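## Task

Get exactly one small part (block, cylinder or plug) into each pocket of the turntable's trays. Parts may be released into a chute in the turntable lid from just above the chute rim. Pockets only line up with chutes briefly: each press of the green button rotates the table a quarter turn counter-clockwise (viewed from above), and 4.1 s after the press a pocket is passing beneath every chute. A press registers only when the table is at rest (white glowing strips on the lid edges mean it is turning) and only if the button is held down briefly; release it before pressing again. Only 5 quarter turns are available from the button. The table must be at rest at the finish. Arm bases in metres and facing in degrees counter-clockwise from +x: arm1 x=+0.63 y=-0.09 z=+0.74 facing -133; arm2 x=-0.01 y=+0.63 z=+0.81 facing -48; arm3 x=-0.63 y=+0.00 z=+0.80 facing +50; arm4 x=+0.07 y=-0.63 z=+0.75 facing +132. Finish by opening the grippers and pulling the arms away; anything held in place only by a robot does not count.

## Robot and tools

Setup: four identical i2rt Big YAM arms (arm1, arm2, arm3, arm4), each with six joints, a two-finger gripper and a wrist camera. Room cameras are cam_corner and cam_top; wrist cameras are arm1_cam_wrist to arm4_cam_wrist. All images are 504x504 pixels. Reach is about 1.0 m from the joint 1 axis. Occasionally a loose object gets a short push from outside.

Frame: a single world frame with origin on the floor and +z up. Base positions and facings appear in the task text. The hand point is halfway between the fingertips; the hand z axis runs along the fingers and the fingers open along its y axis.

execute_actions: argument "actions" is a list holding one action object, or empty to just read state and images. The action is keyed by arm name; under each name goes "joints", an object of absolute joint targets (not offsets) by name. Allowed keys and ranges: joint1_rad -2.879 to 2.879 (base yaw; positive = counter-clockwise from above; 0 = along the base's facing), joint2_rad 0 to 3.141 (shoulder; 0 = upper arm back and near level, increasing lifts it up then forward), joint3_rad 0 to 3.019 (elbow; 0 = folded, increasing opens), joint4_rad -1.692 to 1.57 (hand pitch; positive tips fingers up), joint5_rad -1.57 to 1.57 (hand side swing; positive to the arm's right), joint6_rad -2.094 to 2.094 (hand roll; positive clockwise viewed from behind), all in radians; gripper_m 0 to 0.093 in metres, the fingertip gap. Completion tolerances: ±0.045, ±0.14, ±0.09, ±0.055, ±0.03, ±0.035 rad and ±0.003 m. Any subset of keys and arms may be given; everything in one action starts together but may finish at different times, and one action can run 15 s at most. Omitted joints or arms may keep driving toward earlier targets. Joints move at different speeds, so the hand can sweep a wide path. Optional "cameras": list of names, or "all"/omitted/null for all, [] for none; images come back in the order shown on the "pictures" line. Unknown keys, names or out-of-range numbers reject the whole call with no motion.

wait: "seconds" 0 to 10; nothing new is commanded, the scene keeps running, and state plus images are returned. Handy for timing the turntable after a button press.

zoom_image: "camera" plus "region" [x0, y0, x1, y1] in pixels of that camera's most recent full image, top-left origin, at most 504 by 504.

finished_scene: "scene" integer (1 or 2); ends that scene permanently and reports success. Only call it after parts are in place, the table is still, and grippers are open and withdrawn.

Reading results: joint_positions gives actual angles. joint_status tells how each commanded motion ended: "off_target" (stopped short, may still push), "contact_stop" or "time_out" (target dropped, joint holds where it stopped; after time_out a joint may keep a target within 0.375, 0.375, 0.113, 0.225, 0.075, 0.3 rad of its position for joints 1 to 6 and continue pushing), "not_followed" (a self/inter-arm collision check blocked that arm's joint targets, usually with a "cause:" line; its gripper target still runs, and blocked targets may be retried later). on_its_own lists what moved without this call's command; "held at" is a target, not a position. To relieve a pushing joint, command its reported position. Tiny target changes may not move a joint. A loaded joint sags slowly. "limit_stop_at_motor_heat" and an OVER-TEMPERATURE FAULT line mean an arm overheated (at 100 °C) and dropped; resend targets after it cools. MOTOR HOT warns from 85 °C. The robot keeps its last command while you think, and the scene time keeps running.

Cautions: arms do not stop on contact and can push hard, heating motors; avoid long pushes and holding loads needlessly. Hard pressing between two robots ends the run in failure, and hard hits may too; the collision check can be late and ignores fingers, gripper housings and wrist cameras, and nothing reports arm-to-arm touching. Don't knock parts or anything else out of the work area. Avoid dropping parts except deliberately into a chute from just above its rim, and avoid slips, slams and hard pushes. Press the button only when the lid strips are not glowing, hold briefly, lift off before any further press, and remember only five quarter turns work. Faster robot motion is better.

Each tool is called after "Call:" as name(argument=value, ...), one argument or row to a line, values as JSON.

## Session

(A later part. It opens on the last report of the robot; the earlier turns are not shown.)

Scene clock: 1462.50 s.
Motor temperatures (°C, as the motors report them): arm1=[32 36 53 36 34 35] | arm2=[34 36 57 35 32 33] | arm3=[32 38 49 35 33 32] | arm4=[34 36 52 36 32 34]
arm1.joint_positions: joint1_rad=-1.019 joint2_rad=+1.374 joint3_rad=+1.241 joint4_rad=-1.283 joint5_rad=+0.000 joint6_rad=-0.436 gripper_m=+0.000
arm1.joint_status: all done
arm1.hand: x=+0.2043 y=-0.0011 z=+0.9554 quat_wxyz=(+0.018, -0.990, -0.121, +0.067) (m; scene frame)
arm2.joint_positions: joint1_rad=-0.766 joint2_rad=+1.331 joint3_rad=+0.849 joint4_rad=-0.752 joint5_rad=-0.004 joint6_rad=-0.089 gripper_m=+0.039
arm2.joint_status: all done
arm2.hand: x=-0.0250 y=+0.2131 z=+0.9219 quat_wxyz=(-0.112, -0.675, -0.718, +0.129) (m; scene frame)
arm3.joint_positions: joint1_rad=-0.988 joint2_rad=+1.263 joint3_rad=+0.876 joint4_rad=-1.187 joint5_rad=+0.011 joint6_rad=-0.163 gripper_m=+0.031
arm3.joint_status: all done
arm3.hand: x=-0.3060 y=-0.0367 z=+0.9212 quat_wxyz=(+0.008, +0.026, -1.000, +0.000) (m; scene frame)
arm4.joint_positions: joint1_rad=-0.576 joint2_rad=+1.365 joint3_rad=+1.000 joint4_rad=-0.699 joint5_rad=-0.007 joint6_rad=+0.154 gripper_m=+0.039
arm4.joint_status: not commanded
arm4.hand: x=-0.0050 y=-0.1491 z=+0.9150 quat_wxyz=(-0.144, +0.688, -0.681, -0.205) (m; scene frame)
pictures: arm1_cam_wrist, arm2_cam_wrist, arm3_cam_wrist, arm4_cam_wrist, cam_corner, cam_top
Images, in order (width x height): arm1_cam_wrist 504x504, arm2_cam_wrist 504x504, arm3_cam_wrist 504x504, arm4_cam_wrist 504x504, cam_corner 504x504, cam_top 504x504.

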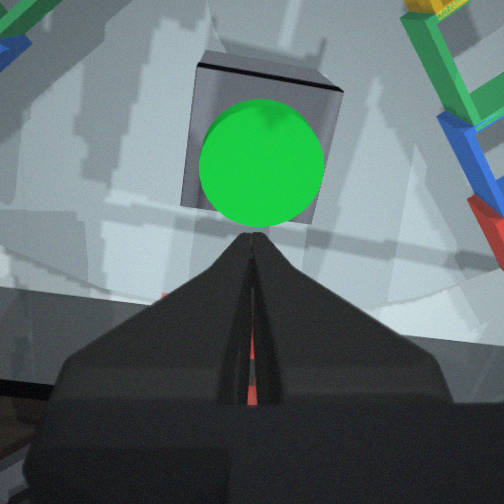

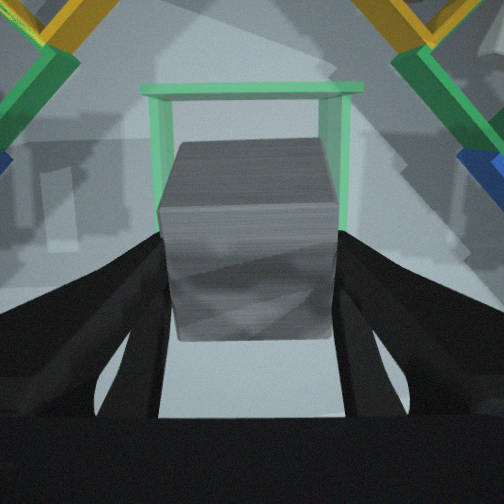

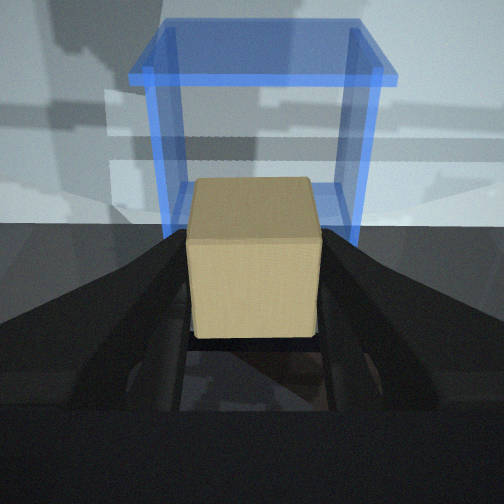

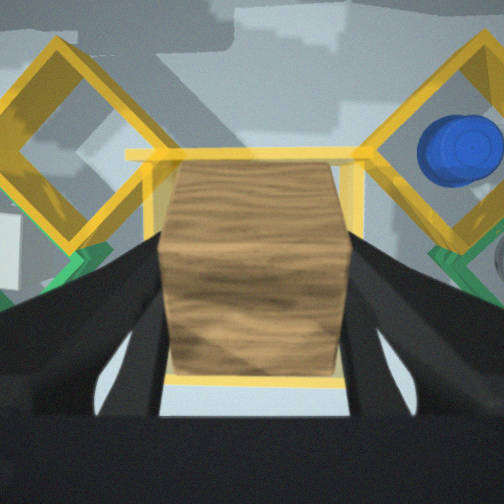

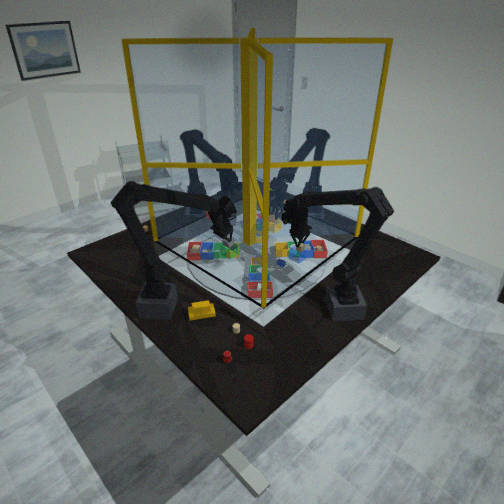

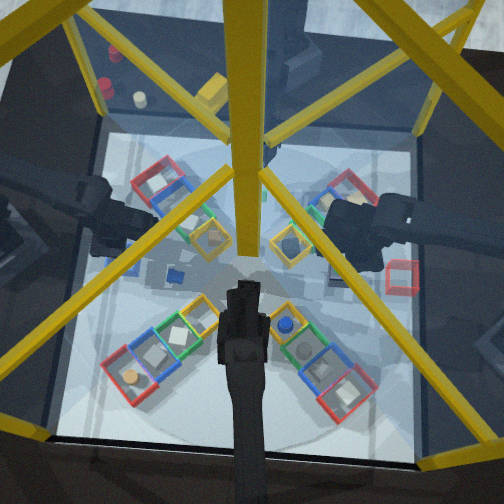

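Call:
execute_actions(
  actions=[
    {"arm1":{"joints":{"joint2_rad":1.5}}},
  ],
  cameras=[],
)

Call:
execute_actions(
  actions=[
    {"arm1":{"joints":{"joint2_rad":1.08}}},
  ],
  cameras=[],
)

Call:
wait(
  seconds=2.0,
)

Call:
execute_actions(
  actions=[
    {"arm2":{"joints":{"gripper_m":0.06}},"arm3":{"joints":{"gripper_m":0.05}},"arm4":{"joints":{"gripper_m":0.06}}},
  ],
)

Scene clock: 1481.00 s.
Motor temperatures (°C, as the motors report them): arm1=[32 36 50 36 34 35] | arm2=[34 36 57 35 32 33] | arm3=[32 38 51 35 33 32] | arm4=[34 37 55 36 32 34]
arm1.joint_positions: joint1_rad=-1.019 joint2_rad=+1.470 joint3_rad=+1.247 joint4_rad=-1.289 joint5_rad=+0.001 joint6_rad=-0.436 gripper_m=+0.000
arm1.joint_status: all done
arm1.hand: x=+0.1973 y=+0.0001 z=+0.9183 quat_wxyz=(+0.004, -0.992, -0.121, +0.022) (m; scene frame)
arm2.joint_positions: joint1_rad=-0.766 joint2_rad=+1.331 joint3_rad=+0.849 joint4_rad=-0.752 joint5_rad=-0.004 joint6_rad=-0.089 gripper_m=+0.039
arm2.joint_status: not commanded
arm2.hand: x=-0.0250 y=+0.2131 z=+0.9219 quat_wxyz=(-0.112, -0.675, -0.718, +0.129) (m; scene frame)
arm3.joint_positions: joint1_rad=-0.988 joint2_rad=+1.263 joint3_rad=+0.876 joint4_rad=-1.187 joint5_rad=+0.011 joint6_rad=-0.163 gripper_m=+0.031
arm3.joint_status: not commanded
arm3.hand: x=-0.3060 y=-0.0367 z=+0.9212 quat_wxyz=(+0.008, +0.026, -1.000, +0.000) (m; scene frame)
arm4.joint_positions: joint1_rad=-0.576 joint2_rad=+1.365 joint3_rad=+1.000 joint4_rad=-0.699 joint5_rad=-0.007 joint6_rad=+0.154 gripper_m=+0.039
arm4.joint_status: not commanded
arm4.hand: x=-0.0050 y=-0.1491 z=+0.9150 quat_wxyz=(-0.144, +0.688, -0.681, -0.205) (m; scene frame)
pictures: none
No camera images: the call's "cameras" was empty. Leave "cameras" out to get every camera's image.

Scene clock: 1482.37 s.
Motor temperatures (°C, as the motors report them): arm1=[32 36 50 36 34 35] | arm2=[34 36 57 35 32 33] | arm3=[32 38 51 35 33 32] | arm4=[34 37 55 36 32 34]
arm1.joint_positions: joint1_rad=-1.019 joint2_rad=+1.071 joint3_rad=+1.236 joint4_rad=-1.289 joint5_rad=+0.001 joint6_rad=-0.436 gripper_m=+0.000
arm1.joint_status: all done
arm1.hand: x=+0.2498 y=-0.0090 z=+1.0710 quat_wxyz=(+0.063, -0.970, -0.118, +0.205) (m; scene frame)
arm2.joint_positions: joint1_rad=-0.766 joint2_rad=+1.331 joint3_rad=+0.849 joint4_rad=-0.752 joint5_rad=-0.004 joint6_rad=-0.089 gripper_m=+0.039
arm2.joint_status: not commanded
arm2.hand: x=-0.0250 y=+0.2131 z=+0.9219 quat_wxyz=(-0.112, -0.675, -0.718, +0.129) (m; scene frame)
arm3.joint_positions: joint1_rad=-0.988 joint2_rad=+1.263 joint3_rad=+0.876 joint4_rad=-1.187 joint5_rad=+0.011 joint6_rad=-0.163 gripper_m=+0.031
arm3.joint_status: not commanded
arm3.hand: x=-0.3060 y=-0.0367 z=+0.9212 quat_wxyz=(+0.008, +0.026, -1.000, +0.000) (m; scene frame)
arm4.joint_positions: joint1_rad=-0.576 joint2_rad=+1.365 joint3_rad=+1.000 joint4_rad=-0.699 joint5_rad=-0.007 joint6_rad=+0.154 gripper_m=+0.039
arm4.joint_status: not commanded
arm4.hand: x=-0.0050 y=-0.1491 z=+0.9150 quat_wxyz=(-0.144, +0.688, -0.681, -0.205) (m; scene frame)
pictures: none
No camera images: the call's "cameras" was empty. Leave "cameras" out to get every camera's image.

Scene clock: 1484.37 s.
Motor temperatures (°C, as the motors report them): arm1=[32 36 50 36 34 35] | arm2=[34 36 57 35 32 33] | arm3=[32 38 51 35 33 32] | arm4=[34 37 56 36 32 34]
arm1.joint_positions: joint1_rad=-1.019 joint2_rad=+1.071 joint3_rad=+1.236 joint4_rad=-1.289 joint5_rad=+0.001 joint6_rad=-0.436 gripper_m=+0.000
arm1.joint_status: all done
arm1.hand: x=+0.2498 y=-0.0090 z=+1.0710 quat_wxyz=(+0.063, -0.970, -0.118, +0.205) (m; scene frame)
arm2.joint_positions: joint1_rad=-0.766 joint2_rad=+1.331 joint3_rad=+0.849 joint4_rad=-0.752 joint5_rad=-0.004 joint6_rad=-0.089 gripper_m=+0.039
arm2.joint_status: not commanded
arm2.hand: x=-0.0250 y=+0.2131 z=+0.9219 quat_wxyz=(-0.112, -0.675, -0.718, +0.129) (m; scene frame)
arm3.joint_positions: joint1_rad=-0.988 joint2_rad=+1.263 joint3_rad=+0.876 joint4_rad=-1.187 joint5_rad=+0.011 joint6_rad=-0.163 gripper_m=+0.031
arm3.joint_status: not commanded
arm3.hand: x=-0.3060 y=-0.0367 z=+0.9212 quat_wxyz=(+0.008, +0.026, -1.000, +0.000) (m; scene frame)
arm4.joint_positions: joint1_rad=-0.576 joint2_rad=+1.365 joint3_rad=+1.000 joint4_rad=-0.699 joint5_rad=-0.007 joint6_rad=+0.154 gripper_m=+0.039
arm4.joint_status: not commanded
arm4.hand: x=-0.0050 y=-0.1491 z=+0.9150 quat_wxyz=(-0.144, +0.688, -0.681, -0.205) (m; scene frame)
wait: 2.00 s; at rest by 0.27 s
pictures: arm1_cam_wrist, arm2_cam_wrist, arm3_cam_wrist, arm4_cam_wrist, cam_corner, cam_top
Images, in order (width x height): arm1_cam_wrist 504x504, arm2_cam_wrist 504x504, arm3_cam_wrist 504x504, arm4_cam_wrist 504x504, cam_corner 504x504, cam_top 504x504.

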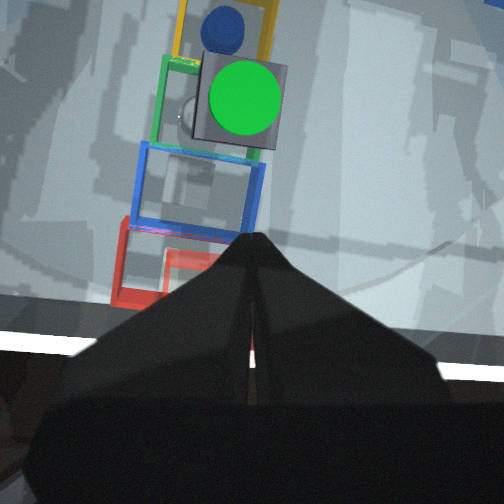

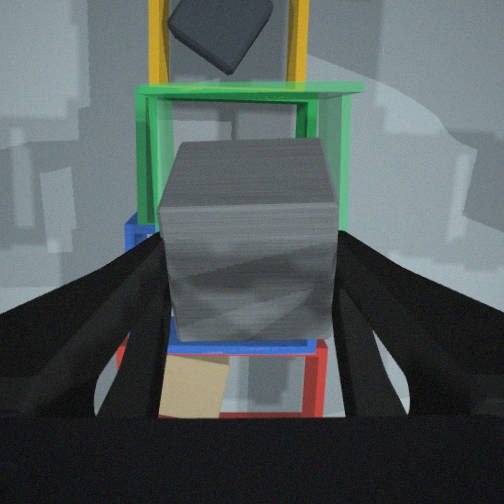

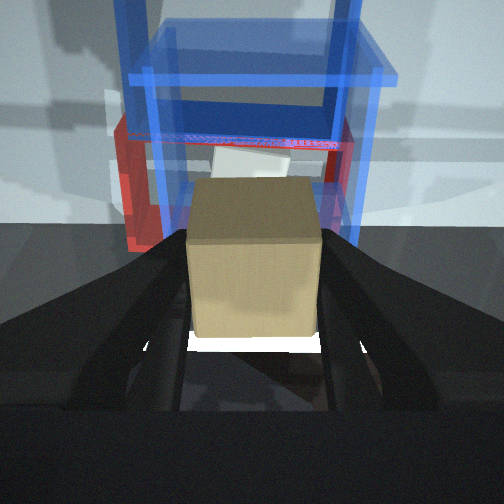

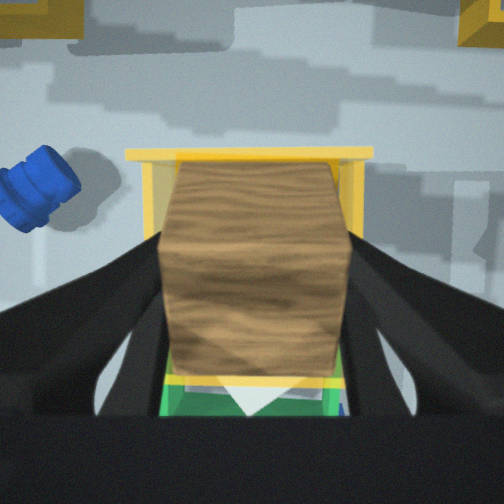

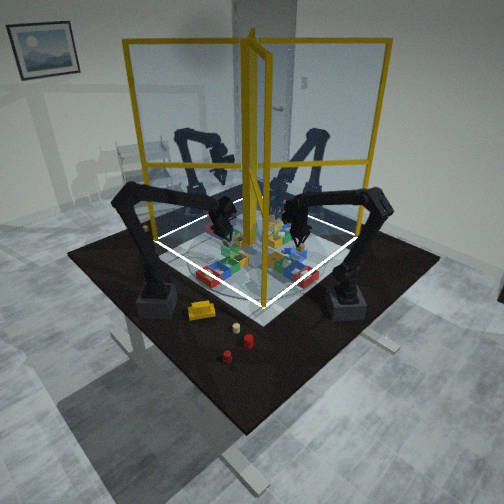

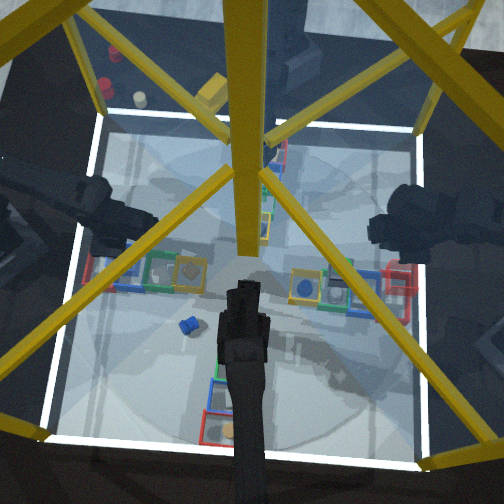

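Scene clock: 1485.00 s.
Motor temperatures (°C, as the motors report them): arm1=[32 36 50 36 34 35] | arm2=[34 36 57 35 32 33] | arm3=[32 38 51 35 33 32] | arm4=[34 37 56 36 32 34]
arm1.joint_positions: joint1_rad=-1.019 joint2_rad=+1.071 joint3_rad=+1.236 joint4_rad=-1.289 joint5_rad=+0.001 joint6_rad=-0.436 gripper_m=+0.000
arm1.joint_status: not commanded
arm1.hand: x=+0.2498 y=-0.0090 z=+1.0710 quat_wxyz=(+0.063, -0.970, -0.118, +0.205) (m; scene frame)
arm2.joint_positions: joint1_rad=-0.766 joint2_rad=+1.322 joint3_rad=+0.849 joint4_rad=-0.750 joint5_rad=-0.004 joint6_rad=-0.089 gripper_m=+0.060
arm2.joint_status: all done
arm2.hand: x=-0.0249 y=+0.2124 z=+0.9255 quat_wxyz=(-0.115, -0.674, -0.717, +0.132) (m; scene frame)
arm3.joint_positions: joint1_rad=-0.988 joint2_rad=+1.263 joint3_rad=+0.876 joint4_rad=-1.187 joint5_rad=+0.011 joint6_rad=-0.163 gripper_m=+0.050
arm3.joint_status: all done
arm3.hand: x=-0.3060 y=-0.0367 z=+0.9212 quat_wxyz=(+0.008, +0.026, -1.000, +0.000) (m; scene frame)
arm4.joint_positions: joint1_rad=-0.576 joint2_rad=+1.365 joint3_rad=+1.000 joint4_rad=-0.699 joint5_rad=-0.007 joint6_rad=+0.154 gripper_m=+0.060
arm4.joint_status: all done
arm4.hand: x=-0.0050 y=-0.1491 z=+0.9150 quat_wxyz=(-0.144, +0.688, -0.681, -0.205) (m; scene frame)
pictures: arm1_cam_wrist, arm2_cam_wrist, arm3_cam_wrist, arm4_cam_wrist, cam_corner, cam_top
Images, in order (width x height): arm1_cam_wrist 504x504, arm2_cam_wrist 504x504, arm3_cam_wrist 504x504, arm4_cam_wrist 504x504, cam_corner 504x504, cam_top 504x504.

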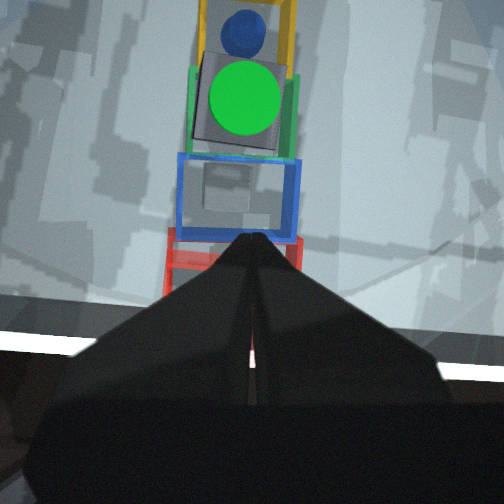

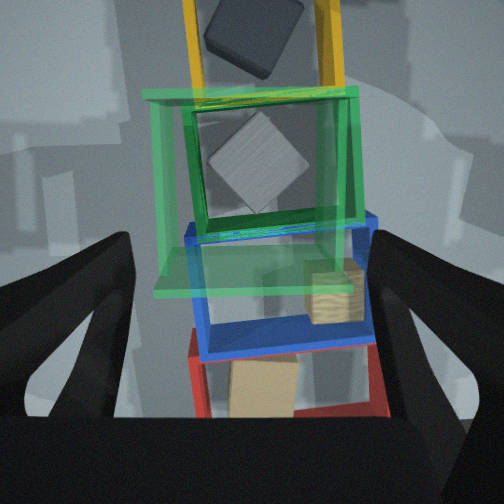

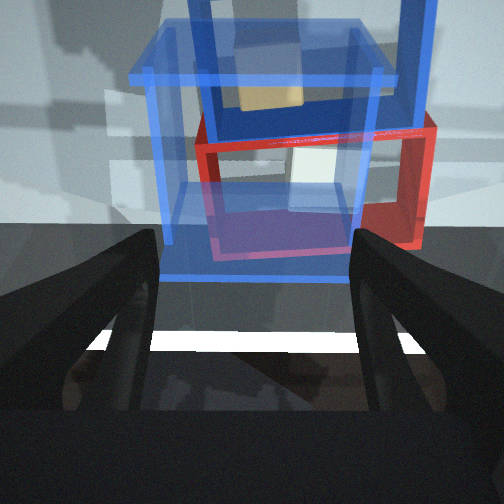

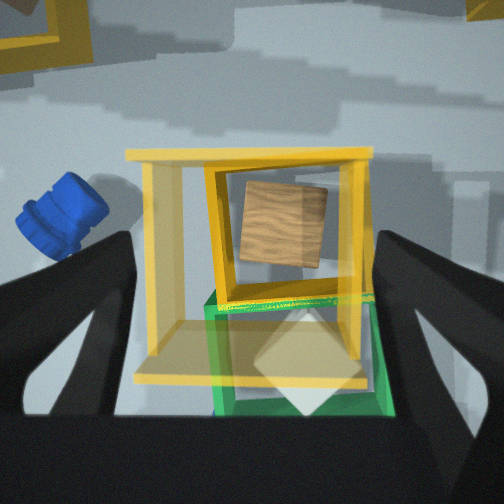

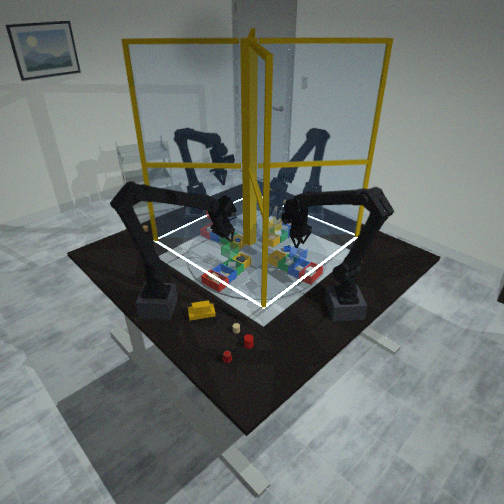

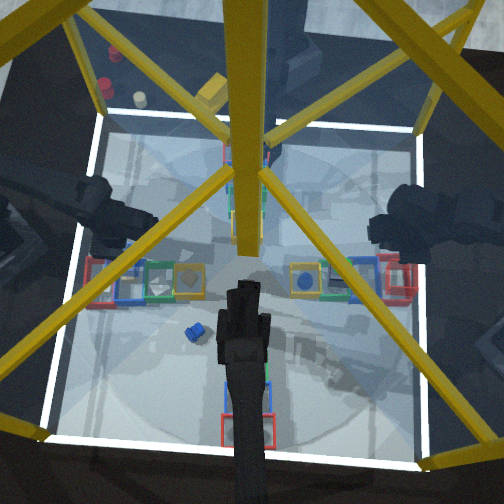

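All three landed. Retract clear.

Call:
execute_actions(
  actions=[
    {"arm1":{"joints":{"joint2_rad":0.7,"joint3_rad":0.85,"joint4_rad":-1.68,"joint6_rad":0,"gripper_m":0.06}},"arm2":{"joints":{"joint2_rad":1.0,"joint3_rad":0.9,"joint4_rad":-1.5,"joint6_rad":0}},"arm3":{"joints":{"joint2_rad":1.0,"joint3_rad":0.9,"joint4_rad":-1.5,"joint6_rad":0}},"arm4":{"joints":{"joint2_rad":1.0,"joint3_rad":1.0,"joint4_rad":-1.57,"joint6_rad":0}}},
  ],
  cameras=[],
)

Call:
wait(
  seconds=4,
)

Scene clock: 1490.50 s.
Motor temperatures (°C, as the motors report them): arm1=[32 36 50 36 34 35] | arm2=[34 36 57 35 32 33] | arm3=[32 38 51 35 33 32] | arm4=[34 37 56 36 32 34]
arm1.joint_positions: joint1_rad=-1.019 joint2_rad=+0.690 joint3_rad=+0.860 joint4_rad=-1.665 joint5_rad=+0.001 joint6_rad=-0.008 gripper_m=+0.060
arm1.joint_status: all done
arm1.hand: x=+0.4619 y=-0.0511 z=+0.9812 quat_wxyz=(+0.000, -0.995, +0.092, +0.030) (m; scene frame)
arm2.joint_positions: joint1_rad=-0.766 joint2_rad=+0.992 joint3_rad=+0.872 joint4_rad=-1.489 joint5_rad=-0.004 joint6_rad=-0.012 gripper_m=+0.060
arm2.joint_status: all done
arm2.hand: x=-0.0190 y=+0.3896 z=+1.0090 quat_wxyz=(+0.012, -0.714, -0.700, -0.011) (m; scene frame)
arm3.joint_positions: joint1_rad=-0.988 joint2_rad=+0.989 joint3_rad=+0.876 joint4_rad=-1.484 joint5_rad=+0.011 joint6_rad=-0.008 gripper_m=+0.050
arm3.joint_status: all done
arm3.hand: x=-0.3858 y=-0.0284 z=+0.9957 quat_wxyz=(+0.020, -0.052, -0.998, +0.000) (m; scene frame)
arm4.joint_positions: joint1_rad=-0.576 joint2_rad=+0.993 joint3_rad=+1.000 joint4_rad=-1.562 joint5_rad=-0.007 joint6_rad=+0.016 gripper_m=+0.060
arm4.joint_status: all done
arm4.hand: x=+0.0323 y=-0.3754 z=+0.9933 quat_wxyz=(-0.002, +0.757, -0.653, -0.008) (m; scene frame)
pictures: none
No camera images: the call's "cameras" was empty. Leave "cameras" out to get every camera's image.

Scene clock: 1494.50 s.
Motor temperatures (°C, as the motors report them): arm1=[32 36 50 36 34 35] | arm2=[34 36 57 35 32 33] | arm3=[32 38 51 35 33 32] | arm4=[34 37 55 36 32 34]
arm1.joint_positions: joint1_rad=-1.019 joint2_rad=+0.690 joint3_rad=+0.860 joint4_rad=-1.665 joint5_rad=+0.001 joint6_rad=-0.008 gripper_m=+0.060
arm1.joint_status: all done
arm1.hand: x=+0.4619 y=-0.0511 z=+0.9812 quat_wxyz=(+0.000, -0.995, +0.092, +0.030) (m; scene frame)
arm2.joint_positions: joint1_rad=-0.766 joint2_rad=+0.992 joint3_rad=+0.872 joint4_rad=-1.489 joint5_rad=-0.004 joint6_rad=-0.012 gripper_m=+0.060
arm2.joint_status: all done
arm2.hand: x=-0.0190 y=+0.3896 z=+1.0090 quat_wxyz=(+0.012, -0.714, -0.700, -0.011) (m; scene frame)
arm3.joint_positions: joint1_rad=-0.988 joint2_rad=+0.989 joint3_rad=+0.876 joint4_rad=-1.484 joint5_rad=+0.011 joint6_rad=-0.008 gripper_m=+0.050
arm3.joint_status: all done
arm3.hand: x=-0.3858 y=-0.0284 z=+0.9957 quat_wxyz=(+0.020, -0.052, -0.998, +0.000) (m; scene frame)
arm4.joint_positions: joint1_rad=-0.576 joint2_rad=+0.993 joint3_rad=+1.000 joint4_rad=-1.562 joint5_rad=-0.007 joint6_rad=+0.015 gripper_m=+0.060
arm4.joint_status: all done
arm4.hand: x=+0.0323 y=-0.3754 z=+0.9933 quat_wxyz=(-0.002, +0.757, -0.653, -0.008) (m; scene frame)
wait: 4.00 s; at rest by 0.27 s
pictures: arm1_cam_wrist, arm2_cam_wrist, arm3_cam_wrist, arm4_cam_wrist, cam_corner, cam_top
Images, in order (width x height): arm1_cam_wrist 504x504, arm2_cam_wrist 504x504, arm3_cam_wrist 504x504, arm4_cam_wrist 504x504, cam_corner 504x504, cam_top 504x504.

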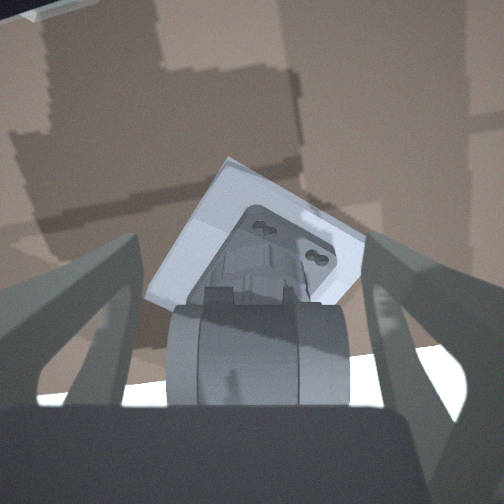

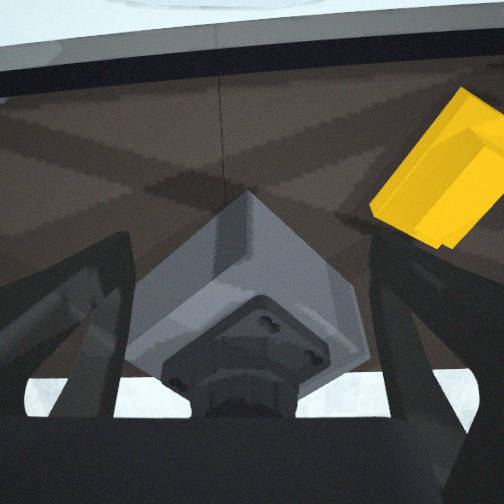

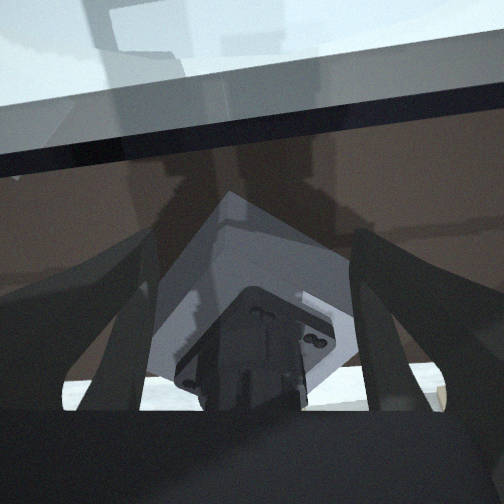

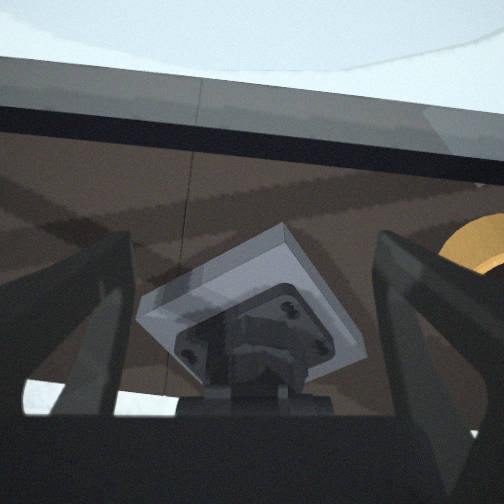

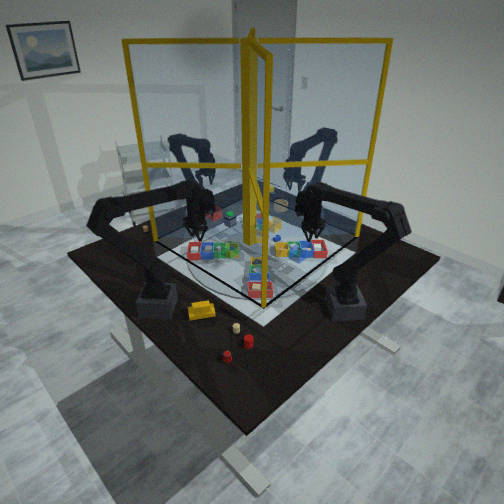

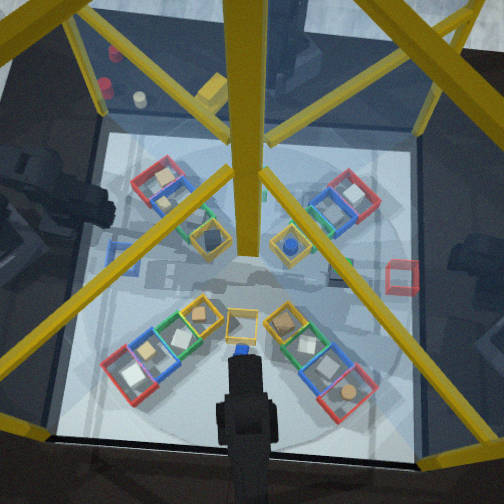

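Turntable stopped, all pockets full.

Call:
finished_scene(
  scene=1,
)

The scene is finished: the task was done.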